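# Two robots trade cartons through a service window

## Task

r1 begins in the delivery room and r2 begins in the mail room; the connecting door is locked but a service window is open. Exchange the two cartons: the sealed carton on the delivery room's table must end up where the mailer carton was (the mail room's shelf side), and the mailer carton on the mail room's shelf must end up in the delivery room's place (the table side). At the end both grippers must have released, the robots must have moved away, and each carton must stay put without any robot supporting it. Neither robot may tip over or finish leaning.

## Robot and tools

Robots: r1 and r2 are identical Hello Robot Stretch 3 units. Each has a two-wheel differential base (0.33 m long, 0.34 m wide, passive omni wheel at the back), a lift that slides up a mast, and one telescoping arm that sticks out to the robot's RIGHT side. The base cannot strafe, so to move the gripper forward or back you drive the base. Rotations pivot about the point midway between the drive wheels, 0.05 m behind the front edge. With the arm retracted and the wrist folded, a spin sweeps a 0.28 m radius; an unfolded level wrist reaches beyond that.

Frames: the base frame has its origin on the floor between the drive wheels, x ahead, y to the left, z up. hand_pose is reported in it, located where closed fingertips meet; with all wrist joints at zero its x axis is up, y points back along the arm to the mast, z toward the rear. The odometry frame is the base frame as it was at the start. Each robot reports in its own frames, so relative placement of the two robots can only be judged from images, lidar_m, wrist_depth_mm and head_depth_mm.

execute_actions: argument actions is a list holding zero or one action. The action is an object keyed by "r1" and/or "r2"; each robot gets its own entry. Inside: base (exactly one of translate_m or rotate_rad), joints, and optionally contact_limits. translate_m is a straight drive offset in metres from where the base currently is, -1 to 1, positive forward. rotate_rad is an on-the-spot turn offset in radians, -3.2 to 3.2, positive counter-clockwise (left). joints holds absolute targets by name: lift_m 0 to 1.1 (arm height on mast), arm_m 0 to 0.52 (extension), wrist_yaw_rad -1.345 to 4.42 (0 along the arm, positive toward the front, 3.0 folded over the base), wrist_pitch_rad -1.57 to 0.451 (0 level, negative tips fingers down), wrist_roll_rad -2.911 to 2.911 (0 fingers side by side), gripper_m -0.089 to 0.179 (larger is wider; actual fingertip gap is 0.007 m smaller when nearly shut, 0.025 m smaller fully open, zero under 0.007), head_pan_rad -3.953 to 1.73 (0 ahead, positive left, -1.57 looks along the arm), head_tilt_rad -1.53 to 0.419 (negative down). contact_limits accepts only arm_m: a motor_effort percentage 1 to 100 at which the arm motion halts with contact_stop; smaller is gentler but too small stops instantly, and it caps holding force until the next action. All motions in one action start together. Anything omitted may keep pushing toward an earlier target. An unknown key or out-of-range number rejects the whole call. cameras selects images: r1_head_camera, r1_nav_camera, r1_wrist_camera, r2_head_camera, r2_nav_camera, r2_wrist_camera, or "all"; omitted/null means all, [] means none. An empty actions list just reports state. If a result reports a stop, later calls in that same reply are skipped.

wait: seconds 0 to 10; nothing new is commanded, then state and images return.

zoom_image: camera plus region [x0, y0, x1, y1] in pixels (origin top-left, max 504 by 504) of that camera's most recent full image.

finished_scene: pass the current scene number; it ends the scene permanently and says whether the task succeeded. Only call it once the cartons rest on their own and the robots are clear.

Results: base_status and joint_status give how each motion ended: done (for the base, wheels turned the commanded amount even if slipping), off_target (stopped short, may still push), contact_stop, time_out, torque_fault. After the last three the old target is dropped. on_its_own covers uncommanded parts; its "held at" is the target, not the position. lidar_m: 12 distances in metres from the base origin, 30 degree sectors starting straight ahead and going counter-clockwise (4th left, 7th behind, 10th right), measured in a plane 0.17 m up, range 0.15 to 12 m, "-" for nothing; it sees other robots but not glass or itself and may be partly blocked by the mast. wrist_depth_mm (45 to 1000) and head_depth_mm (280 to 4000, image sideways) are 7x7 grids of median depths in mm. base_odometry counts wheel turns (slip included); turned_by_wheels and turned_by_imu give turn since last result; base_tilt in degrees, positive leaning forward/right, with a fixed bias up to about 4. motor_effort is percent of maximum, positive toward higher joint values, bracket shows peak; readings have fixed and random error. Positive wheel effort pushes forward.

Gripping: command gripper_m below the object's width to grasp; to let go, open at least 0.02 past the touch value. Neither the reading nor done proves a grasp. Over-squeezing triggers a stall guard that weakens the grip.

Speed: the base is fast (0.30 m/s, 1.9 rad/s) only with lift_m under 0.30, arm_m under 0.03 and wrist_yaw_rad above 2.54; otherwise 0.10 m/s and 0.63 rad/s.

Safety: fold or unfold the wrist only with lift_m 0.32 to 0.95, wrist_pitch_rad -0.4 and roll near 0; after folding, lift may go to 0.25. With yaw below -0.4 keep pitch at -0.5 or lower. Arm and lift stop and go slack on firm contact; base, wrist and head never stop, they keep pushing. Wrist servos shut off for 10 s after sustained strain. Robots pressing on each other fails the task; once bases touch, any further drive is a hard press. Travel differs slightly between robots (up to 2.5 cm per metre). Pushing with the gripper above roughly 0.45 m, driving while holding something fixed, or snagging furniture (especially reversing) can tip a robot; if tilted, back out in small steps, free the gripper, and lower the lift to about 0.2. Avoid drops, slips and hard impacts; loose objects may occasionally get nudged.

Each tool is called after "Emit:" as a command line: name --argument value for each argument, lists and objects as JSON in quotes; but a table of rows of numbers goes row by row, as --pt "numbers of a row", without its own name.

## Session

Emit:
execute_actions --actions '[]'

Scene clock: 0.00 s.
r1.base_odometry: x=+0.000 y=+0.000 heading=+0.000 (m, m, rad; r1's odometry frame)
r1.turned_by_wheels: +0.000 (rad since the last result)
r1.turned_by_imu: +0.000 (rad since the last result)
r1.base_tilt: forward=-1.7 right=-0.3 (deg)
r1.lidar_m: 1.15 1.71 1.70 1.07 0.93 0.95 1.16 1.13 1.14 1.38 2.67 2.31
r1.head_depth_mm: 1545 2565 3645 3742 3633 1531 2203 / 1585 2529 - - - 1453 2033 / 1707 2482 - - - 1486 1145 / 1688 2163 - - - 1516 1173 / 1666 2278 - - - 1557 2209 / 1649 2370 3664 3689 3709 3462 2134 / 1636 2338 3415 3497 3397 3321 2380
r1.base_status: not commanded
r1.joint_positions: lift_m=+0.509 arm_m=+0.001 wrist_yaw_rad=+2.945 wrist_pitch_rad=-0.403 wrist_roll_rad=-0.017 gripper_m=+0.037 head_pan_rad=-0.008 head_tilt_rad=+0.009
r1.joint_status: not commanded
r1.motor_effort: left_wheel=+1 right_wheel=+0 lift_m=+33 arm_m=+0 wrist_yaw_rad=+1 wrist_pitch_rad=+8 wrist_roll_rad=+0 gripper_m=-1 head_pan_rad=+0 head_tilt_rad=+2 (%)
r1.hand_pose: x=+0.0230 y=+0.0758 z=+0.5256 quat_wxyz=(+0.209, +0.697, +0.075, +0.682) (m; r1's base frame)
r1.wrist_depth_mm: - 955 - - - - - / 749 - - - - - - / 846 - - - - - - / 859 - - - - - - / 872 915 - 947 949 946 929 / 736 765 747 785 767 784 769 / 666 668 691 678 684 681 683
r2.base_odometry: x=+0.000 y=+0.000 heading=+0.000 (m, m, rad; r2's odometry frame)
r2.turned_by_wheels: +0.000 (rad since the last result)
r2.turned_by_imu: +0.000 (rad since the last result)
r2.base_tilt: forward=-1.3 right=+0.4 (deg)
r2.lidar_m: 0.93 0.95 1.25 2.16 2.21 2.88 3.36 3.44 2.70 2.56 1.42 0.99
r2.head_depth_mm: 699 891 - - - 1168 763 / 696 886 - - - 1154 761 / 693 882 - - 3714 1154 758 / 690 885 - - 3135 1062 756 / 737 891 887 886 882 877 874 / 892 893 886 882 879 873 874 / 886 886 884 879 880 871 870
r2.base_status: not commanded
r2.joint_positions: lift_m=+0.526 arm_m=+0.002 wrist_yaw_rad=+2.924 wrist_pitch_rad=-0.527 wrist_roll_rad=+0.008 gripper_m=+0.037 head_pan_rad=-0.011 head_tilt_rad=-0.011
r2.joint_status: not commanded
r2.motor_effort: left_wheel=+1 right_wheel=+0 lift_m=+31 arm_m=+0 wrist_yaw_rad=+1 wrist_pitch_rad=+7 wrist_roll_rad=+0 gripper_m=+0 head_pan_rad=-1 head_tilt_rad=+2 (%)
r2.hand_pose: x=+0.0240 y=+0.0574 z=+0.5150 quat_wxyz=(+0.258, +0.701, +0.108, +0.656) (m; r2's base frame)
r2.wrist_depth_mm: - - - - - - 861 / - - - - - - 872 / - - - - - - 882 / - - - - - 976 899 / 841 843 864 834 845 811 811 / 724 715 - 708 - 712 715 / 632 632 - 648 626 623 621
pictures: r1_head_camera (sideways: a quarter turn clockwise sets it upright), r1_nav_camera (sideways: a quarter turn counterclockwise sets it upright), r1_wrist_camera, r2_head_camera (sideways: a quarter turn clockwise sets it upright), r2_nav_camera (sideways: a quarter turn counterclockwise sets it upright), r2_wrist_camera
Images, in order (width x height): r1_head_camera 896x504, r1_nav_camera 672x504, r1_wrist_camera 644x364, r2_head_camera 896x504, r2_nav_camera 672x504, r2_wrist_camera 644x364.

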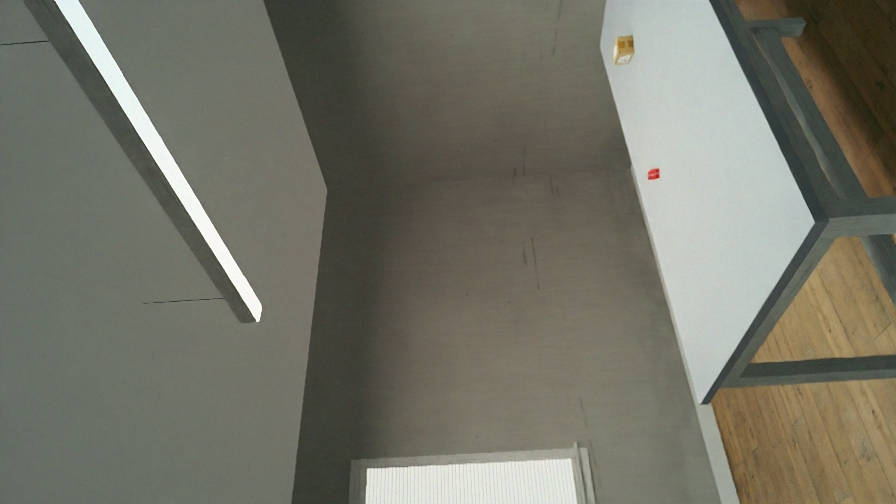

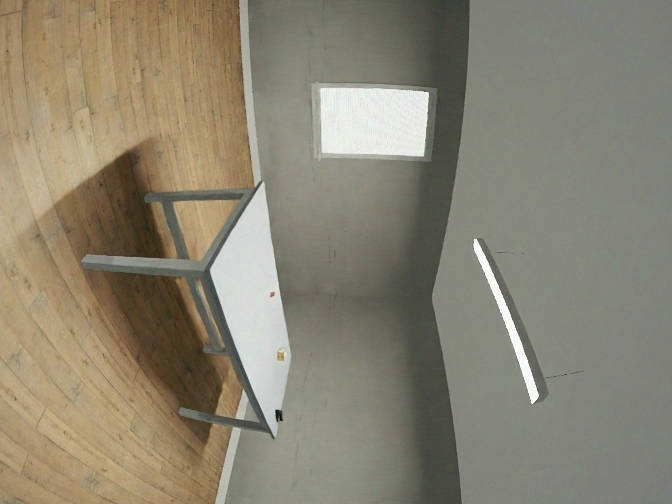

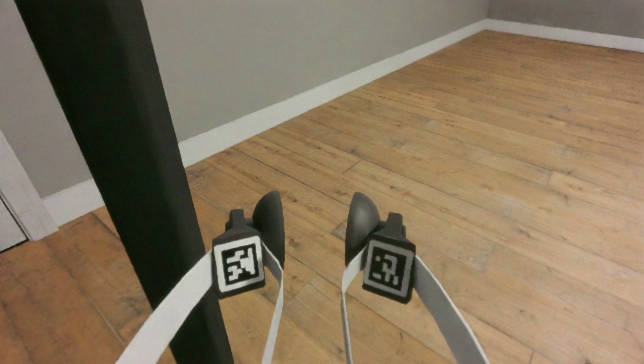

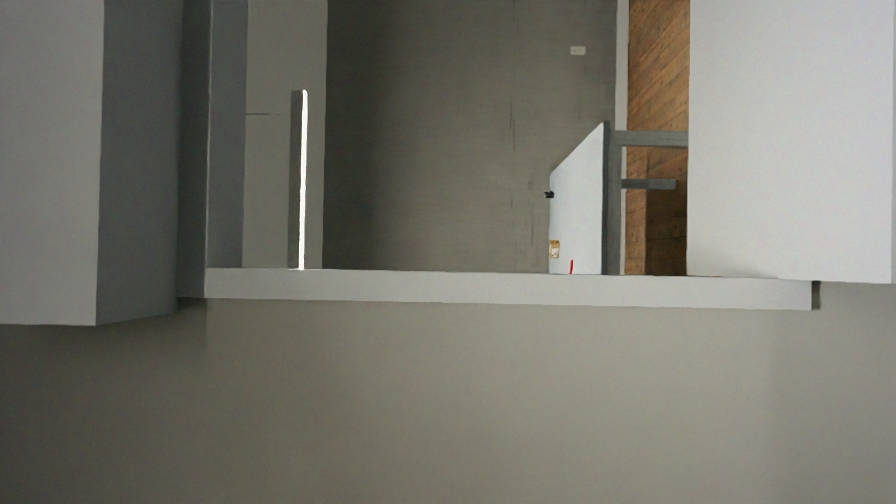

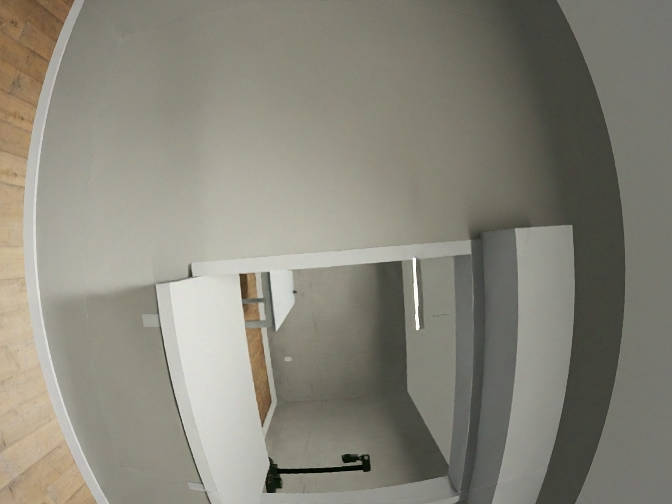

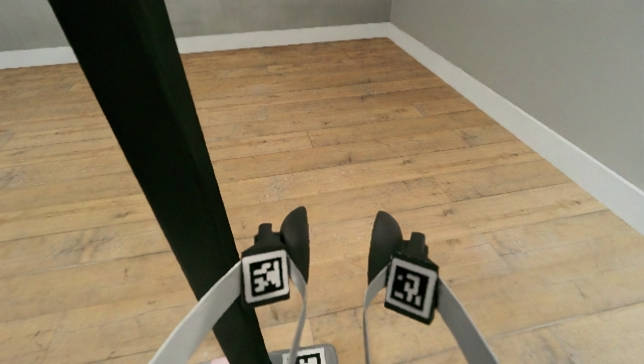

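Emit:
execute_actions --actions '[{"r1":{"base":{"rotate_rad":0.64},"joints":{"lift_m":0.28,"head_pan_rad":-1.9,"head_tilt_rad":-0.4}},"r2":{"base":{"rotate_rad":3.2},"joints":{"head_tilt_rad":-0.3,"lift_m":0.28,"wrist_pitch_rad":-0.4}}}]' --cameras '["r2_head_camera","r2_nav_camera"]'

Emit:
execute_actions --actions '[{"r1":{"base":{"translate_m":1.0}}}]' --cameras '[]'

Scene clock: 13.43 s.
r1.base_odometry: x=+0.000 y=+0.000 heading=+0.640 (m, m, rad; r1's odometry frame)
r1.turned_by_wheels: +0.640 (rad since the last result)
r1.turned_by_imu: +0.641 (rad since the last result)
r1.base_tilt: forward=-1.7 right=-0.3 (deg)
r1.lidar_m: 3.65 1.47 1.02 0.93 0.96 1.20 1.13 1.15 1.51 3.37 2.32 1.15
r1.head_depth_mm: 1513 1606 1693 1812 1936 1682 1349 / 1785 1882 2045 2182 2176 1717 1370 / 2153 2327 2543 2797 2316 1727 1385 / 2716 3007 3287 3390 2357 1747 1398 / 2902 3089 3314 3443 2370 1787 1412 / 2836 2955 3113 3227 2424 1803 1426 / 2737 2872 3046 3189 2500 1820 1439
r1.base_status: done
r1.joint_positions: lift_m=+0.280 arm_m=+0.001 wrist_yaw_rad=+2.945 wrist_pitch_rad=-0.404 wrist_roll_rad=-0.017 gripper_m=+0.037 head_pan_rad=-1.893 head_tilt_rad=-0.395
r1.joint_status: all done
r1.motor_effort: left_wheel=-1(6) right_wheel=+3(8) lift_m=+24(24) arm_m=+0(0) wrist_yaw_rad=+0(0) wrist_pitch_rad=+9(9) wrist_roll_rad=+0(0) gripper_m=+0(0) head_pan_rad=-2(31) head_tilt_rad=-4(27) (%)
r1.hand_pose: x=+0.0230 y=+0.0757 z=+0.2962 quat_wxyz=(+0.209, +0.697, +0.075, +0.682) (m; r1's base frame)
r1.wrist_depth_mm: - 837 880 962 - - - / 856 927 965 - - - - / 865 - 904 926 905 943 966 / 704 - 710 708 724 744 716 / 569 567 - 592 603 589 609 / 491 489 - 499 488 505 505 / - - - - 440 440 442
r2.base_odometry: x=+0.000 y=+0.000 heading=-3.083 (m, m, rad; r2's odometry frame)
r2.turned_by_wheels: +3.200 (rad since the last result)
r2.turned_by_imu: +3.159 (rad since the last result)
r2.base_tilt: forward=-1.4 right=+0.4 (deg)
r2.lidar_m: 3.36 3.48 2.66 2.56 1.33 0.97 0.93 0.97 1.32 2.16 2.25 3.05
r2.head_depth_mm: 2897 2978 3170 3344 2867 2045 1577 / 2907 3073 3213 3367 2888 2024 1605 / 2896 3079 3195 3371 2871 2028 1584 / 2993 3087 3263 3429 2866 2039 1580 / 3028 3091 3233 3415 2821 2012 1582 / 2994 3165 3240 3443 2875 2032 1570 / 3000 3152 3198 3542 2801 2028 1581
r2.base_status: done
r2.joint_positions: lift_m=+0.280 arm_m=+0.002 wrist_yaw_rad=+2.924 wrist_pitch_rad=-0.420 wrist_roll_rad=+0.008 gripper_m=+0.037 head_pan_rad=-0.011 head_tilt_rad=-0.297
r2.joint_status: all done
r2.motor_effort: left_wheel=-2(9) right_wheel=+2(8) lift_m=+22(24) arm_m=-1(0) wrist_yaw_rad=+1(1) wrist_pitch_rad=+10(14) wrist_roll_rad=+0(0) gripper_m=+0(0) head_pan_rad=+0(0) head_tilt_rad=-2(19) (%)
r2.hand_pose: x=+0.0272 y=+0.0717 z=+0.2925 quat_wxyz=(+0.222, +0.706, +0.071, +0.669) (m; r2's base frame)
r2.wrist_depth_mm: - - - - - - - / - - - - - - - / 976 - 957 959 941 953 951 / 732 725 735 742 733 722 719 / 594 589 620 590 616 591 582 / 495 494 - 514 - 492 494 / 440 - - - 424 424 419
pictures: r2_head_camera (sideways: a quarter turn clockwise sets it upright), r2_nav_camera (sideways: a quarter turn counterclockwise sets it upright)
Images, in order (width x height): r2_head_camera 896x504, r2_nav_camera 672x504.

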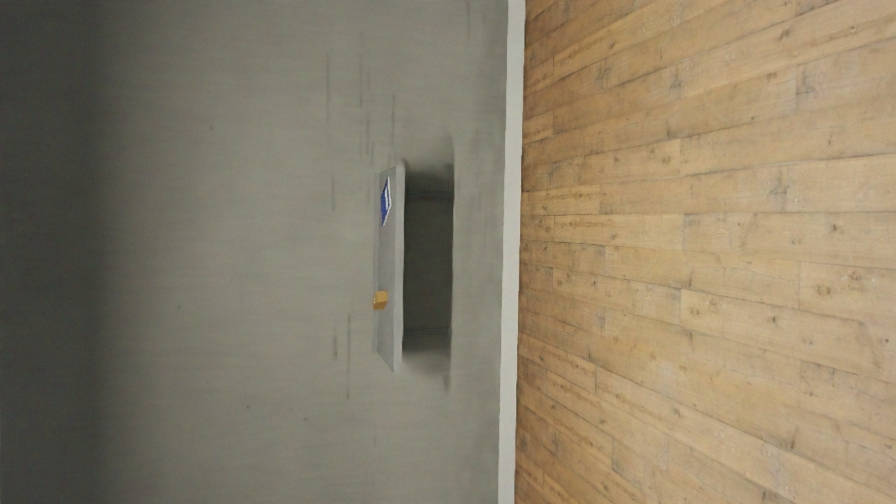

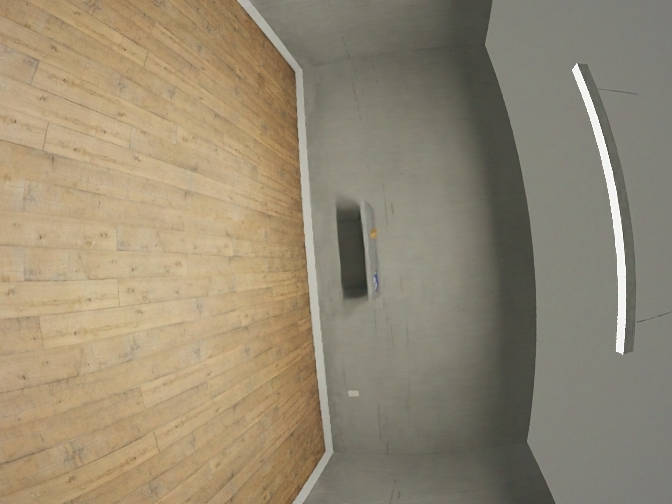

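Scene clock: 18.53 s.
r1.base_odometry: x=+0.802 y=+0.597 heading=+0.640 (m, m, rad; r1's odometry frame)
r1.turned_by_wheels: +0.000 (rad since the last result)
r1.turned_by_imu: +0.005 (rad since the last result)
r1.base_tilt: forward=-1.8 right=-0.3 (deg)
r1.lidar_m: 2.65 1.56 1.08 1.03 1.05 1.38 2.13 2.18 2.86 0.63 0.84 0.85
r1.head_depth_mm: 2851 3012 3240 3178 2254 1694 1352 / 3141 3360 3549 3353 2259 1707 1365 / 3049 3237 3429 3458 2319 1736 1384 / 2942 3154 3302 3437 2357 1749 1393 / 2796 3017 3158 3308 2387 760 808 / 2748 2908 3095 1953 1025 753 1370 / 2702 2853 2950 1654 1047 763 1328
r1.base_status: done
r1.joint_positions: lift_m=+0.280 arm_m=+0.001 wrist_yaw_rad=+2.945 wrist_pitch_rad=-0.404 wrist_roll_rad=-0.017 gripper_m=+0.037 head_pan_rad=-1.893 head_tilt_rad=-0.395
r1.joint_status: not commanded
r1.motor_effort: left_wheel=-2(10) right_wheel=+2(10) lift_m=+25(25) arm_m=+0(0) wrist_yaw_rad=+0(0) wrist_pitch_rad=+9(9) wrist_roll_rad=+0(0) gripper_m=+0(0) head_pan_rad=-2(3) head_tilt_rad=-3(3) (%)
r1.hand_pose: x=+0.0230 y=+0.0757 z=+0.2962 quat_wxyz=(+0.209, +0.697, +0.075, +0.682) (m; r1's base frame)
r1.wrist_depth_mm: - 906 944 - - - - / 913 974 - - - - - / 890 - 898 930 919 920 914 / 710 - 714 694 730 739 722 / 583 567 - 583 591 593 604 / 488 497 - 506 487 503 506 / - - - - 435 429 441
r2.base_odometry: x=+0.000 y=+0.000 heading=-3.083 (m, m, rad; r2's odometry frame)
r2.turned_by_wheels: +0.000 (rad since the last result)
r2.turned_by_imu: +0.000 (rad since the last result)
r2.base_tilt: forward=-1.3 right=+0.5 (deg)
r2.lidar_m: 3.36 3.50 2.67 2.56 1.33 0.97 0.93 0.97 1.32 2.16 2.25 3.03
r2.head_depth_mm: 2894 3050 3172 3306 2877 2050 1601 / 2935 3019 3235 3320 2838 2057 1590 / 2931 3077 3225 3409 2839 2042 1583 / 2935 3068 3263 3385 2856 2057 1579 / 2927 3072 3274 3380 2904 2048 1595 / 2964 3112 3323 3398 2827 2032 1582 / 2990 3134 3264 3430 2864 2020 1580
r2.base_status: not commanded
r2.joint_positions: lift_m=+0.280 arm_m=+0.002 wrist_yaw_rad=+2.924 wrist_pitch_rad=-0.420 wrist_roll_rad=+0.008 gripper_m=+0.037 head_pan_rad=-0.011 head_tilt_rad=-0.297
r2.joint_status: not commanded
r2.motor_effort: left_wheel=-2(1) right_wheel=+3(2) lift_m=+21(22) arm_m=+1(0) wrist_yaw_rad=+1(1) wrist_pitch_rad=+10(10) wrist_roll_rad=+0(0) gripper_m=+0(0) head_pan_rad=+0(1) head_tilt_rad=-1(1) (%)
r2.hand_pose: x=+0.0272 y=+0.0717 z=+0.2925 quat_wxyz=(+0.222, +0.706, +0.071, +0.669) (m; r2's base frame)
r2.wrist_depth_mm: - - - - - - - / - - - - - - - / 972 - 965 966 965 955 961 / 732 722 733 724 732 725 724 / 590 597 615 591 614 586 589 / 495 496 - 509 - 494 490 / 437 - - - 427 425 422
pictures: none
No camera images: the call's "cameras" was empty. Leave "cameras" out to get every camera's image.

Emit:
execute_actions --actions '[{"r1":{"base":{"translate_m":1.0}},"r2":{"base":{"translate_m":1.0}}}]' --cameras '[]'

Emit:
execute_actions --actions '[{"r1":{"base":{"rotate_rad":-1.48},"joints":{"head_pan_rad":-0.5}},"r2":{"base":{"translate_m":0.46}}}]' --cameras '["r1_head_camera"]'

Scene clock: 29.27 s.
r1.base_odometry: x=+1.604 y=+1.194 heading=+0.640 (m, m, rad; r1's odometry frame)
r1.turned_by_wheels: +0.000 (rad since the last result)
r1.turned_by_imu: +0.004 (rad since the last result)
r1.base_tilt: forward=-1.8 right=-0.3 (deg)
r1.lidar_m: 1.65 1.64 1.15 1.08 1.11 1.46 3.15 1.18 0.69 1.28 2.50 1.75
r1.head_depth_mm: 3197 3397 3663 1386 938 802 1240 / 3099 3275 3465 1434 950 1588 1260 / 2952 3189 3338 1479 1136 1737 1342 / 2892 3037 3250 1642 2330 1695 1392 / 2795 2950 3111 3190 2291 1776 1416 / 2728 2862 3045 3230 2435 1804 1427 / 2597 2750 2925 3081 2514 1812 1440
r1.base_status: done
r1.joint_positions: lift_m=+0.280 arm_m=+0.001 wrist_yaw_rad=+2.945 wrist_pitch_rad=-0.404 wrist_roll_rad=-0.017 gripper_m=+0.037 head_pan_rad=-1.893 head_tilt_rad=-0.395
r1.joint_status: not commanded
r1.motor_effort: left_wheel=-1(10) right_wheel=+2(9) lift_m=+25(25) arm_m=+0(0) wrist_yaw_rad=+0(0) wrist_pitch_rad=+9(9) wrist_roll_rad=+0(0) gripper_m=+0(0) head_pan_rad=-3(2) head_tilt_rad=-3(3) (%)
r1.hand_pose: x=+0.0230 y=+0.0757 z=+0.2961 quat_wxyz=(+0.209, +0.697, +0.075, +0.682) (m; r1's base frame)
r1.wrist_depth_mm: - 978 - - - - - / 948 - - - - - - / 888 - 910 891 894 951 913 / 689 - 711 709 719 724 734 / 582 570 - 592 595 596 591 / 490 490 - 491 488 502 508 / - - - - 430 441 439
r2.base_odometry: x=-0.998 y=-0.058 heading=-3.083 (m, m, rad; r2's odometry frame)
r2.turned_by_wheels: +0.000 (rad since the last result)
r2.turned_by_imu: -0.002 (rad since the last result)
r2.base_tilt: forward=-1.4 right=+0.4 (deg)
r2.lidar_m: 2.37 2.46 2.69 2.56 2.66 2.01 1.93 2.00 2.24 2.16 2.24 2.47
r2.head_depth_mm: 2032 2137 2230 2356 2469 2038 1598 / 2062 2131 2273 2374 2483 2058 1593 / 2055 2131 2275 2344 2504 2033 1587 / 2089 2158 2284 2340 2483 2026 1583 / 2082 2179 2289 2332 2524 2025 1590 / 2093 2198 2288 2391 2556 2026 1583 / 2077 2204 2304 2464 2553 2035 1582
r2.base_status: done
r2.joint_positions: lift_m=+0.280 arm_m=+0.002 wrist_yaw_rad=+2.924 wrist_pitch_rad=-0.420 wrist_roll_rad=+0.008 gripper_m=+0.037 head_pan_rad=-0.011 head_tilt_rad=-0.297
r2.joint_status: not commanded
r2.motor_effort: left_wheel=-2(6) right_wheel=+1(7) lift_m=+22(21) arm_m=+0(1) wrist_yaw_rad=+0(1) wrist_pitch_rad=+9(10) wrist_roll_rad=+0(0) gripper_m=+0(0) head_pan_rad=+0(0) head_tilt_rad=-1(2) (%)
r2.hand_pose: x=+0.0272 y=+0.0718 z=+0.2925 quat_wxyz=(+0.222, +0.706, +0.071, +0.669) (m; r2's base frame)
r2.wrist_depth_mm: - - - - - - - / - - - - - - - / 980 - 966 964 963 951 944 / 743 717 731 733 733 730 730 / 598 592 617 589 611 585 580 / 498 492 - 509 - 491 488 / 440 - - - 426 424 420
pictures: none
No camera images: the call's "cameras" was empty. Leave "cameras" out to get every camera's image.

Scene clock: 32.47 s.
r1.base_odometry: x=+1.604 y=+1.194 heading=-0.840 (m, m, rad; r1's odometry frame)
r1.turned_by_wheels: -1.480 (rad since the last result)
r1.turned_by_imu: -1.477 (rad since the last result)
r1.base_tilt: forward=-1.8 right=-0.2 (deg)
r1.lidar_m: 1.89 2.23 1.69 1.65 1.47 1.12 1.09 1.14 1.63 3.14 1.18 0.69
r1.head_depth_mm: 3388 3627 - 1387 932 1526 1348 / 3234 3478 3664 1428 950 805 895 / 3100 3287 3482 1469 1006 1681 1305 / 2969 3115 3355 1526 2054 1676 1381 / 2831 3013 3174 1833 2186 1781 1405 / 2741 2898 3048 3200 2432 1800 1430 / 2642 2780 2901 3131 2514 1827 1439
r1.base_status: done
r1.joint_positions: lift_m=+0.280 arm_m=+0.001 wrist_yaw_rad=+2.945 wrist_pitch_rad=-0.404 wrist_roll_rad=-0.017 gripper_m=+0.037 head_pan_rad=-0.507 head_tilt_rad=-0.395
r1.joint_status: all done
r1.motor_effort: left_wheel=+3(12) right_wheel=-2(10) lift_m=+25(25) arm_m=+0(0) wrist_yaw_rad=+0(0) wrist_pitch_rad=+9(9) wrist_roll_rad=+0(0) gripper_m=+0(0) head_pan_rad=+2(32) head_tilt_rad=-2(2) (%)
r1.hand_pose: x=+0.0230 y=+0.0757 z=+0.2961 quat_wxyz=(+0.209, +0.697, +0.075, +0.682) (m; r1's base frame)
r1.wrist_depth_mm: - - - - - - - / - - - - - - - / 905 - 909 945 895 903 931 / 708 - 719 721 704 740 734 / 573 559 - 599 605 601 593 / 487 496 - 509 490 505 510 / - - - - 437 440 436
r2.base_odometry: x=-1.458 y=-0.085 heading=-3.083 (m, m, rad; r2's odometry frame)
r2.turned_by_wheels: +0.000 (rad since the last result)
r2.turned_by_imu: -0.001 (rad since the last result)
r2.base_tilt: forward=-1.2 right=+0.5 (deg)
r2.lidar_m: 1.91 1.98 2.69 2.59 2.66 2.47 2.40 2.48 2.24 2.16 2.23 1.99
r2.head_depth_mm: 1627 1719 1786 1887 2001 2058 1585 / 1660 1733 1806 1891 2005 2034 1603 / 1638 1732 1798 1850 2024 2019 1579 / 1668 1740 1805 1861 2026 2049 1577 / 1669 1744 1824 1882 2031 2031 1580 / 1683 1741 1824 1909 2046 2036 1578 / 1678 1761 1840 1927 2063 2046 1594
r2.base_status: done
r2.joint_positions: lift_m=+0.280 arm_m=+0.002 wrist_yaw_rad=+2.924 wrist_pitch_rad=-0.420 wrist_roll_rad=+0.008 gripper_m=+0.037 head_pan_rad=-0.011 head_tilt_rad=-0.297
r2.joint_status: not commanded
r2.motor_effort: left_wheel=-1(8) right_wheel=+2(6) lift_m=+22(22) arm_m=+0(1) wrist_yaw_rad=+1(1) wrist_pitch_rad=+9(9) wrist_roll_rad=+0(0) gripper_m=+0(0) head_pan_rad=+0(1) head_tilt_rad=-1(1) (%)
r2.hand_pose: x=+0.0272 y=+0.0718 z=+0.2925 quat_wxyz=(+0.222, +0.706, +0.071, +0.669) (m; r2's base frame)
r2.wrist_depth_mm: - - - - - - - / - - - - - - - / 974 - 957 958 954 965 949 / 742 724 741 733 727 731 732 / 600 596 613 585 612 590 583 / 495 494 - 512 - 492 492 / 438 - - - 425 422 419
pictures: r1_head_camera (sideways: a quarter turn clockwise sets it upright)
Images, in order (width x height): r1_head_camera 896x504.

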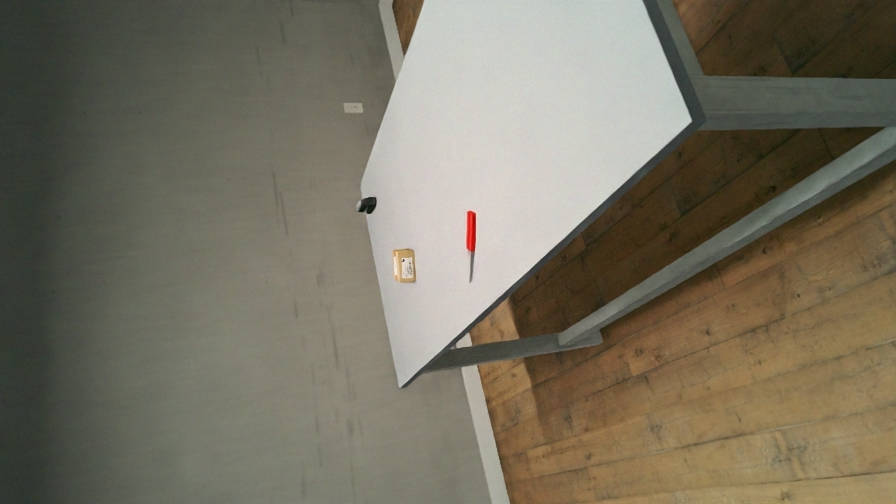

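Emit:
execute_actions --actions '[{"r1":{"base":{"translate_m":1.0},"joints":{"head_pan_rad":-1.57,"head_tilt_rad":-0.7}},"r2":{"base":{"translate_m":1.0},"joints":{"head_pan_rad":-1.57,"head_tilt_rad":-0.7}}}]' --cameras '[]'

Emit:
execute_actions --actions '[{"r1":{"base":{"translate_m":0.5},"joints":{"lift_m":0.88}},"r2":{"base":{"rotate_rad":1.59},"joints":{"lift_m":0.88}}}]' --cameras '[]'

Emit:
execute_actions --actions '[{"r1":{"joints":{"wrist_yaw_rad":0,"gripper_m":0.15}},"r2":{"base":{"translate_m":0.27},"joints":{"wrist_yaw_rad":0,"gripper_m":0.15}}}]' --cameras '["r1_head_camera","r1_wrist_camera","r2_wrist_camera"]'

Scene clock: 47.03 s.
r1.base_odometry: x=+2.272 y=+0.449 heading=-0.840 (m, m, rad; r1's odometry frame)
r1.turned_by_wheels: +0.000 (rad since the last result)
r1.turned_by_imu: +0.004 (rad since the last result)
r1.base_tilt: forward=-1.8 right=-0.2 (deg)
r1.lidar_m: 2.25 2.15 1.64 1.60 1.68 2.14 2.09 0.59 0.46 0.45 0.48 0.68
r1.head_depth_mm: 2571 2882 1083 814 653 1293 1088 / 2600 2872 1107 826 661 1307 1104 / 2651 2916 1133 844 671 1321 1111 / 2640 2939 1157 858 680 1341 1102 / 2666 2953 1185 875 688 1352 1132 / 2705 3034 1218 888 699 1371 1151 / 2756 3041 1246 907 712 1384 1157
r1.base_status: done
r1.joint_positions: lift_m=+0.280 arm_m=+0.001 wrist_yaw_rad=+2.945 wrist_pitch_rad=-0.404 wrist_roll_rad=-0.017 gripper_m=+0.037 head_pan_rad=-1.563 head_tilt_rad=-0.691
r1.joint_status: all done
r1.motor_effort: left_wheel=+2(14) right_wheel=-2(6) lift_m=+25(25) arm_m=+0(0) wrist_yaw_rad=+0(0) wrist_pitch_rad=+9(9) wrist_roll_rad=+0(0) gripper_m=+0(0) head_pan_rad=-2(32) head_tilt_rad=-5(24) (%)
r1.hand_pose: x=+0.0230 y=+0.0757 z=+0.2961 quat_wxyz=(+0.209, +0.697, +0.075, +0.682) (m; r1's base frame)
r1.wrist_depth_mm: - - - - - - - / - - - - - - - / 892 - 899 884 930 928 936 / 701 - 731 722 709 741 734 / 564 565 - 579 618 578 599 / 493 495 - 508 489 503 507 / - - - - 432 433 441
r2.base_odometry: x=-2.456 y=-0.143 heading=-3.083 (m, m, rad; r2's odometry frame)
r2.turned_by_wheels: +0.000 (rad since the last result)
r2.turned_by_imu: -0.002 (rad since the last result)
r2.base_tilt: forward=-1.3 right=+0.4 (deg)
r2.lidar_m: 0.91 0.95 1.29 2.60 2.69 3.51 3.38 3.08 2.24 2.15 1.30 0.94
r2.head_depth_mm: 1813 2015 2254 2054 1661 1384 1191 / 1808 2020 2271 2061 1657 1387 1202 / 1834 2017 2292 2064 1663 1396 1200 / 1831 2048 2328 2092 1668 1399 1203 / 1859 2062 2312 2089 1673 1396 1203 / 1842 2059 2348 2093 1693 1393 1204 / 1870 2091 2256 2071 1675 1403 1217
r2.base_status: done
r2.joint_positions: lift_m=+0.280 arm_m=+0.002 wrist_yaw_rad=+2.924 wrist_pitch_rad=-0.420 wrist_roll_rad=+0.008 gripper_m=+0.037 head_pan_rad=-1.563 head_tilt_rad=-0.691
r2.joint_status: all done
r2.motor_effort: left_wheel=+0(11) right_wheel=+2(7) lift_m=+22(22) arm_m=+0(1) wrist_yaw_rad=+0(0) wrist_pitch_rad=+9(9) wrist_roll_rad=+0(0) gripper_m=+0(0) head_pan_rad=-5(63) head_tilt_rad=-4(27) (%)
r2.hand_pose: x=+0.0272 y=+0.0718 z=+0.2926 quat_wxyz=(+0.222, +0.706, +0.071, +0.669) (m; r2's base frame)
r2.wrist_depth_mm: - - - - - - 857 / - - - - - - 887 / 963 - 967 976 968 944 843 / 734 717 744 737 726 730 727 / 590 598 614 586 616 591 587 / 497 497 - 509 - 491 489 / 439 - - - 425 424 424
pictures: none
No camera images: the call's "cameras" was empty. Leave "cameras" out to get every camera's image.

Scene clock: 53.33 s.
r1.base_odometry: x=+2.606 y=+0.077 heading=-0.840 (m, m, rad; r1's odometry frame)
r1.turned_by_wheels: +0.000 (rad since the last result)
r1.turned_by_imu: +0.002 (rad since the last result)
r1.base_tilt: forward=-1.8 right=-0.3 (deg)
r1.lidar_m: 1.75 1.85 1.61 1.57 1.65 2.38 2.59 0.64 0.49 0.48 0.50 0.71
r1.head_depth_mm: 2589 2861 1082 815 650 - - / 2631 2914 1104 831 661 1409 - / 2644 2938 1133 843 671 1436 - / 2650 3008 1163 841 682 1449 - / 2680 3013 1185 826 691 1398 1135 / 2711 3041 1150 892 722 1402 1148 / 2730 3052 2993 904 734 1413 1137
r1.base_status: done
r1.joint_positions: lift_m=+0.880 arm_m=+0.001 wrist_yaw_rad=+2.945 wrist_pitch_rad=-0.404 wrist_roll_rad=-0.017 gripper_m=+0.037 head_pan_rad=-1.563 head_tilt_rad=-0.691
r1.joint_status: all done
r1.motor_effort: left_wheel=+2(14) right_wheel=-2(8) lift_m=+40(42) arm_m=+0(0) wrist_yaw_rad=+0(0) wrist_pitch_rad=+9(9) wrist_roll_rad=+0(0) gripper_m=-1(0) head_pan_rad=-2(2) head_tilt_rad=-4(4) (%)
r1.hand_pose: x=+0.0230 y=+0.0756 z=+0.8955 quat_wxyz=(+0.209, +0.697, +0.075, +0.682) (m; r1's base frame)
r1.wrist_depth_mm: - - - - - - - / - - - - - - - / - - - - - - - / - - - - - - - / - - - - - - - / - - - - - - - / - - - - - - -
r2.base_odometry: x=-2.456 y=-0.143 heading=-1.494 (m, m, rad; r2's odometry frame)
r2.turned_by_wheels: +1.590 (rad since the last result)
r2.turned_by_imu: +1.574 (rad since the last result)
r2.base_tilt: forward=-1.3 right=+0.4 (deg)
r2.lidar_m: 2.60 2.71 3.49 3.37 2.99 2.22 2.15 1.27 0.94 0.91 0.95 1.32
r2.head_depth_mm: 745 823 926 850 682 1024 - / 746 832 938 841 683 1398 - / 754 839 942 839 687 1418 - / 763 848 961 858 687 1422 - / 769 854 969 859 688 1438 - / 773 862 984 860 713 1397 1200 / 779 871 992 832 711 1397 1200
r2.base_status: done
r2.joint_positions: lift_m=+0.880 arm_m=+0.002 wrist_yaw_rad=+2.924 wrist_pitch_rad=-0.420 wrist_roll_rad=+0.008 gripper_m=+0.037 head_pan_rad=-1.563 head_tilt_rad=-0.692
r2.joint_status: all done
r2.motor_effort: left_wheel=-1(11) right_wheel=+2(5) lift_m=+39(40) arm_m=+0(0) wrist_yaw_rad=+1(1) wrist_pitch_rad=+9(9) wrist_roll_rad=+0(0) gripper_m=+0(0) head_pan_rad=-4(5) head_tilt_rad=-4(4) (%)
r2.hand_pose: x=+0.0272 y=+0.0718 z=+0.8920 quat_wxyz=(+0.222, +0.706, +0.071, +0.669) (m; r2's base frame)
r2.wrist_depth_mm: - - - - - - - / - - - - - - - / - - - - - - - / - - - - - - - / - - - - - - - / - - - - - - - / - - - - - - -
pictures: none
No camera images: the call's "cameras" was empty. Leave "cameras" out to get every camera's image.

Scene clock: 57.27 s.
r1.base_odometry: x=+2.606 y=+0.077 heading=-0.840 (m, m, rad; r1's odometry frame)
r1.turned_by_wheels: +0.000 (rad since the last result)
r1.turned_by_imu: +0.000 (rad since the last result)
r1.base_tilt: forward=-1.7 right=-0.3 (deg)
r1.lidar_m: 1.75 1.85 1.61 1.57 1.66 2.38 2.58 0.64 0.49 0.48 0.51 0.71
r1.head_depth_mm: 2602 2890 1083 814 669 - - / 2627 2889 1112 829 683 - - / 2634 2980 1136 842 695 - 1093 / 2643 2998 1159 841 699 1366 1108 / 2695 2981 1190 824 692 1386 1135 / 2689 3025 1153 890 722 1406 1144 / 2736 3080 2998 907 734 1424 1137
r1.base_status: not commanded
r1.joint_positions: lift_m=+0.880 arm_m=+0.001 wrist_yaw_rad=+0.002 wrist_pitch_rad=-0.404 wrist_roll_rad=-0.017 gripper_m=+0.150 head_pan_rad=-1.563 head_tilt_rad=-0.691
r1.joint_status: all done
r1.motor_effort: left_wheel=+1(2) right_wheel=-1(1) lift_m=+40(40) arm_m=+0(0) wrist_yaw_rad=-3(5) wrist_pitch_rad=+9(9) wrist_roll_rad=+0(0) gripper_m=+0(82) head_pan_rad=-2(2) head_tilt_rad=-5(5) (%)
r1.hand_pose: x=-0.0211 y=-0.3722 z=+0.8955 quat_wxyz=(+0.699, +0.144, -0.686, -0.140) (m; r1's base frame)
r1.wrist_depth_mm: - - - - - - - / - 738 759 756 783 808 779 / 538 540 497 556 553 571 587 / 431 431 425 432 435 443 443 / 347 363 356 355 353 370 363 / 323 321 309 307 308 - 310 / - - - - - - -
r2.base_odometry: x=-2.435 y=-0.412 heading=-1.494 (m, m, rad; r2's odometry frame)
r2.turned_by_wheels: +0.000 (rad since the last result)
r2.turned_by_imu: -0.001 (rad since the last result)
r2.base_tilt: forward=-1.3 right=+0.5 (deg)
r2.lidar_m: 2.32 2.43 3.33 3.38 3.35 2.50 2.42 1.27 0.95 0.92 0.96 1.33
r2.head_depth_mm: 747 830 934 849 694 - - / 752 837 942 851 700 1392 - / 756 846 954 854 714 - - / 768 852 969 829 708 1397 1201 / 769 859 973 831 708 1393 1199 / 777 867 987 859 712 1392 1197 / 785 879 993 861 712 1412 1205
r2.base_status: done
r2.joint_positions: lift_m=+0.880 arm_m=+0.002 wrist_yaw_rad=+0.002 wrist_pitch_rad=-0.420 wrist_roll_rad=+0.008 gripper_m=+0.150 head_pan_rad=-1.563 head_tilt_rad=-0.692
r2.joint_status: all done
r2.motor_effort: left_wheel=-2(2) right_wheel=+2(6) lift_m=+39(39) arm_m=+0(1) wrist_yaw_rad=-1(1) wrist_pitch_rad=+9(9) wrist_roll_rad=+0(0) gripper_m=+0(90) head_pan_rad=-4(4) head_tilt_rad=-4(4) (%)
r2.hand_pose: x=-0.0211 y=-0.3712 z=+0.8920 quat_wxyz=(+0.689, +0.148, -0.694, -0.148) (m; r2's base frame)
r2.wrist_depth_mm: 655 632 614 591 586 569 556 / 709 695 678 656 632 614 600 / 780 598 558 592 584 594 584 / 459 448 448 445 447 448 428 / 358 375 360 362 358 367 357 / - - 335 323 318 310 298 / - - - - - - 963
pictures: r1_head_camera (sideways: a quarter turn clockwise sets it upright), r1_wrist_camera, r2_wrist_camera
Images, in order (width x height): r1_head_camera 896x504, r1_wrist_camera 644x364, r2_wrist_camera 644x364.

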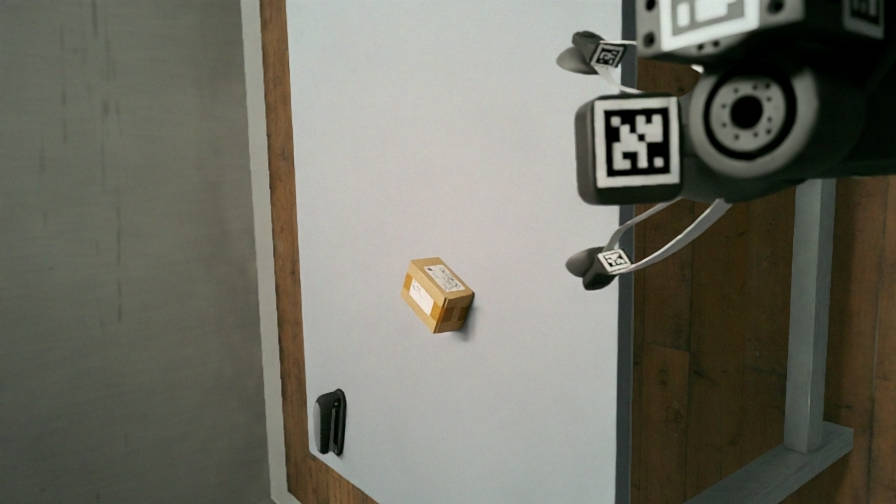

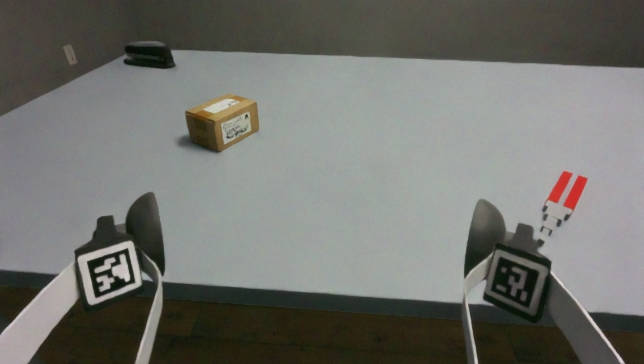

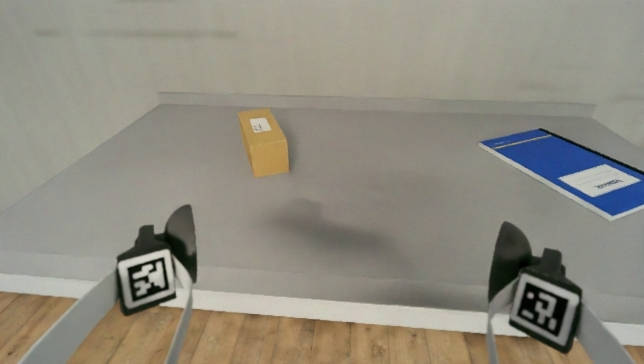

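Emit:
execute_actions --actions '[{"r1":{"base":{"translate_m":0.23},"joints":{"wrist_yaw_rad":-0.4,"arm_m":0.27,"lift_m":0.83}},"r2":{"base":{"translate_m":0.055},"joints":{"wrist_yaw_rad":0.3,"arm_m":0.2,"lift_m":0.82}}}]' --cameras '["r1_wrist_camera","r2_wrist_camera"]'

Scene clock: 69.53 s.
r1.base_odometry: x=+2.759 y=-0.094 heading=-0.840 (m, m, rad; r1's odometry frame)
r1.turned_by_wheels: +0.000 (rad since the last result)
r1.turned_by_imu: +0.000 (rad since the last result)
r1.base_tilt: forward=-1.8 right=-0.3 (deg)
r1.lidar_m: 1.52 1.60 1.60 1.56 1.65 2.36 2.82 0.66 0.50 0.49 0.52 1.56
r1.head_depth_mm: 2587 2901 1088 - 676 1318 1077 / 2658 2969 1146 - 659 1341 1103 / 2675 2982 1136 - 673 1356 1111 / 2688 3023 1152 857 702 1373 1128 / 2680 3029 1133 872 710 1381 1118 / 2721 3087 2908 915 723 1298 1187 / 2752 3016 2900 2190 1632 1420 1206
r1.base_status: done
r1.joint_positions: lift_m=+0.830 arm_m=+0.270 wrist_yaw_rad=-0.399 wrist_pitch_rad=-0.404 wrist_roll_rad=-0.017 gripper_m=+0.150 head_pan_rad=-1.563 head_tilt_rad=-0.691
r1.joint_status: all done
r1.motor_effort: left_wheel=+2(8) right_wheel=-2(4) lift_m=+24(34) arm_m=+2(3) wrist_yaw_rad=-1(3) wrist_pitch_rad=+9(9) wrist_roll_rad=+0(0) gripper_m=+1(0) head_pan_rad=-2(2) head_tilt_rad=-5(4) (%)
r1.hand_pose: x=-0.1094 y=-0.6230 z=+0.8460 quat_wxyz=(+0.657, +0.004, -0.701, -0.277) (m; r1's base frame)
r1.wrist_depth_mm: - - - - - - - / 583 596 604 608 632 627 638 / 430 429 437 441 441 453 455 / 337 342 270 329 354 351 358 / 278 289 235 274 289 303 290 / 245 232 239 241 243 - 248 / 204 208 208 210 211 212 214
r2.base_odometry: x=-2.431 y=-0.467 heading=-1.494 (m, m, rad; r2's odometry frame)
r2.turned_by_wheels: +0.000 (rad since the last result)
r2.turned_by_imu: +0.000 (rad since the last result)
r2.base_tilt: forward=-1.3 right=+0.4 (deg)
r2.lidar_m: 2.27 2.38 3.26 3.37 3.43 2.55 2.47 1.28 0.95 0.92 0.96 1.33
r2.head_depth_mm: 749 829 936 891 - 1363 1167 / 751 837 943 915 - 1388 1189 / 758 845 954 907 - 1389 1204 / 765 853 961 828 676 1390 1202 / 774 857 975 863 707 1390 1196 / 777 870 987 859 712 1405 1208 / 787 878 995 929 714 1415 1213
r2.base_status: done
r2.joint_positions: lift_m=+0.820 arm_m=+0.200 wrist_yaw_rad=+0.300 wrist_pitch_rad=-0.420 wrist_roll_rad=+0.008 gripper_m=+0.150 head_pan_rad=-1.563 head_tilt_rad=-0.692
r2.joint_status: all done
r2.motor_effort: left_wheel=-1(2) right_wheel=+2(6) lift_m=+22(31) arm_m=+3(3) wrist_yaw_rad=+3(2) wrist_pitch_rad=+9(9) wrist_roll_rad=+0(0) gripper_m=+0(0) head_pan_rad=-4(5) head_tilt_rad=-4(4) (%)
r2.hand_pose: x=+0.0446 y=-0.5589 z=+0.8327 quat_wxyz=(+0.704, +0.249, -0.664, -0.044) (m; r2's base frame)
r2.wrist_depth_mm: 677 587 519 462 415 380 350 / 775 669 569 501 449 403 372 / 912 738 452 445 444 419 392 / - 340 342 324 260 338 339 / 275 286 275 274 253 278 272 / 231 - 229 229 228 228 227 / 201 198 197 196 196 193 198
pictures: r1_wrist_camera, r2_wrist_camera
Images, in order (width x height): r1_wrist_camera 644x364, r2_wrist_camera 644x364.

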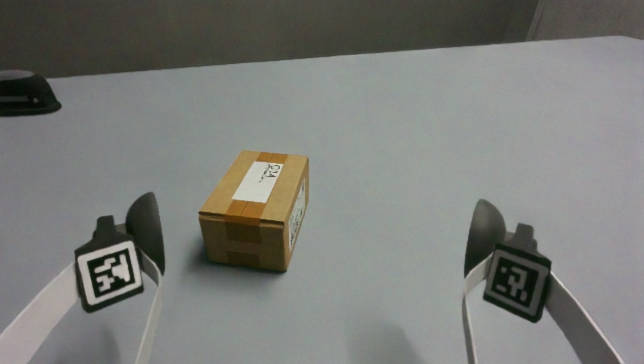

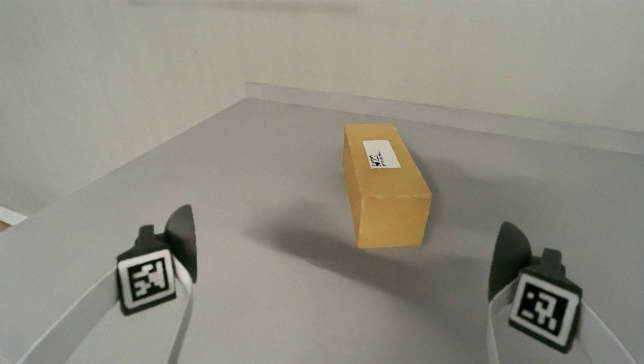

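Emit:
execute_actions --actions '[{"r1":{"base":{"translate_m":0.01},"joints":{"arm_m":0.375,"lift_m":0.778}},"r2":{"joints":{"arm_m":0.34,"lift_m":0.77}}}]' --cameras '["r1_wrist_camera","r2_wrist_camera"]'

Scene clock: 76.40 s.
r1.base_odometry: x=+2.766 y=-0.102 heading=-0.840 (m, m, rad; r1's odometry frame)
r1.turned_by_wheels: +0.000 (rad since the last result)
r1.turned_by_imu: +0.000 (rad since the last result)
r1.base_tilt: forward=-1.7 right=-0.3 (deg)
r1.lidar_m: 1.51 1.60 1.59 1.55 1.64 2.36 2.83 0.66 0.50 0.49 0.52 1.54
r1.head_depth_mm: 2619 2890 1092 841 - 1325 1069 / 2623 2950 1155 - 679 1342 1100 / 2663 2944 1141 - 692 1363 1110 / 2705 3008 1144 855 700 1367 1123 / 2685 3058 1139 874 712 1353 1116 / 2710 3057 2917 960 720 1331 1199 / 2748 3010 2874 2194 1683 1414 1202
r1.base_status: done
r1.joint_positions: lift_m=+0.778 arm_m=+0.375 wrist_yaw_rad=-0.399 wrist_pitch_rad=-0.404 wrist_roll_rad=-0.017 gripper_m=+0.150 head_pan_rad=-1.563 head_tilt_rad=-0.691
r1.joint_status: all done
r1.motor_effort: left_wheel=+1(7) right_wheel=-2(4) lift_m=+24(24) arm_m=+2(3) wrist_yaw_rad=-1(1) wrist_pitch_rad=+9(9) wrist_roll_rad=+0(0) gripper_m=+1(1) head_pan_rad=-2(2) head_tilt_rad=-4(4) (%)
r1.hand_pose: x=-0.1094 y=-0.7280 z=+0.7941 quat_wxyz=(+0.657, +0.004, -0.701, -0.277) (m; r1's base frame)
r1.wrist_depth_mm: - - - - - - - / 430 443 444 448 457 472 484 / 313 319 323 328 331 337 334 / 249 253 254 169 249 259 261 / 206 214 203 139 205 223 215 / - 171 167 122 174 - 182 / 152 154 150 135 152 158 158
r2.base_odometry: x=-2.431 y=-0.467 heading=-1.494 (m, m, rad; r2's odometry frame)
r2.turned_by_wheels: +0.000 (rad since the last result)
r2.turned_by_imu: +0.000 (rad since the last result)
r2.base_tilt: forward=-1.3 right=+0.4 (deg)
r2.lidar_m: 2.27 2.38 3.28 3.38 3.43 2.56 2.48 1.28 0.95 0.92 0.96 1.33
r2.head_depth_mm: 748 830 938 877 - 1361 1176 / 752 838 943 - 674 1390 1192 / 761 844 951 - 668 1392 1201 / 765 854 965 818 685 1393 1198 / 773 859 974 855 710 1399 1201 / 778 871 981 859 707 1399 1205 / 785 883 998 926 713 1409 1209
r2.base_status: not commanded
r2.joint_positions: lift_m=+0.770 arm_m=+0.340 wrist_yaw_rad=+0.300 wrist_pitch_rad=-0.419 wrist_roll_rad=+0.008 gripper_m=+0.150 head_pan_rad=-1.563 head_tilt_rad=-0.692
r2.joint_status: all done
r2.motor_effort: left_wheel=-1(2) right_wheel=+2(2) lift_m=+22(22) arm_m=+3(2) wrist_yaw_rad=+2(1) wrist_pitch_rad=+9(9) wrist_roll_rad=+0(0) gripper_m=+0(0) head_pan_rad=-4(5) head_tilt_rad=-4(4) (%)
r2.hand_pose: x=+0.0446 y=-0.6989 z=+0.7827 quat_wxyz=(+0.704, +0.249, -0.664, -0.044) (m; r2's base frame)
r2.wrist_depth_mm: 479 416 364 328 295 270 246 / 543 464 399 353 320 288 263 / 630 334 333 330 319 297 277 / 253 253 251 157 249 249 248 / 202 211 199 127 193 204 199 / 169 - 163 106 157 168 167 / - 145 141 103 136 142 145
pictures: r1_wrist_camera, r2_wrist_camera
Images, in order (width x height): r1_wrist_camera 644x364, r2_wrist_camera 644x364.

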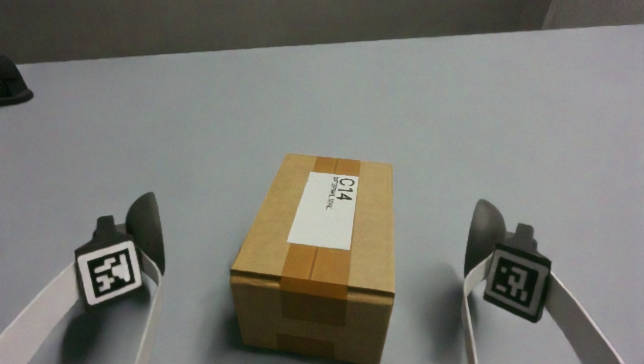

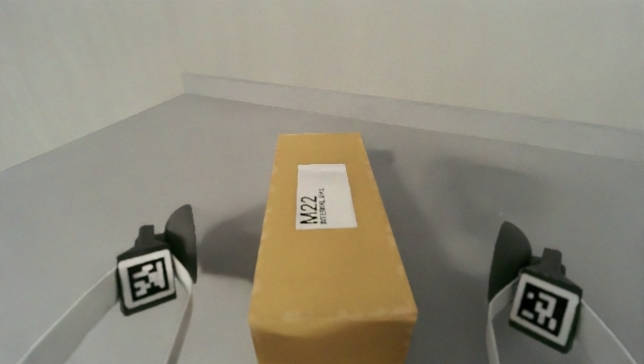

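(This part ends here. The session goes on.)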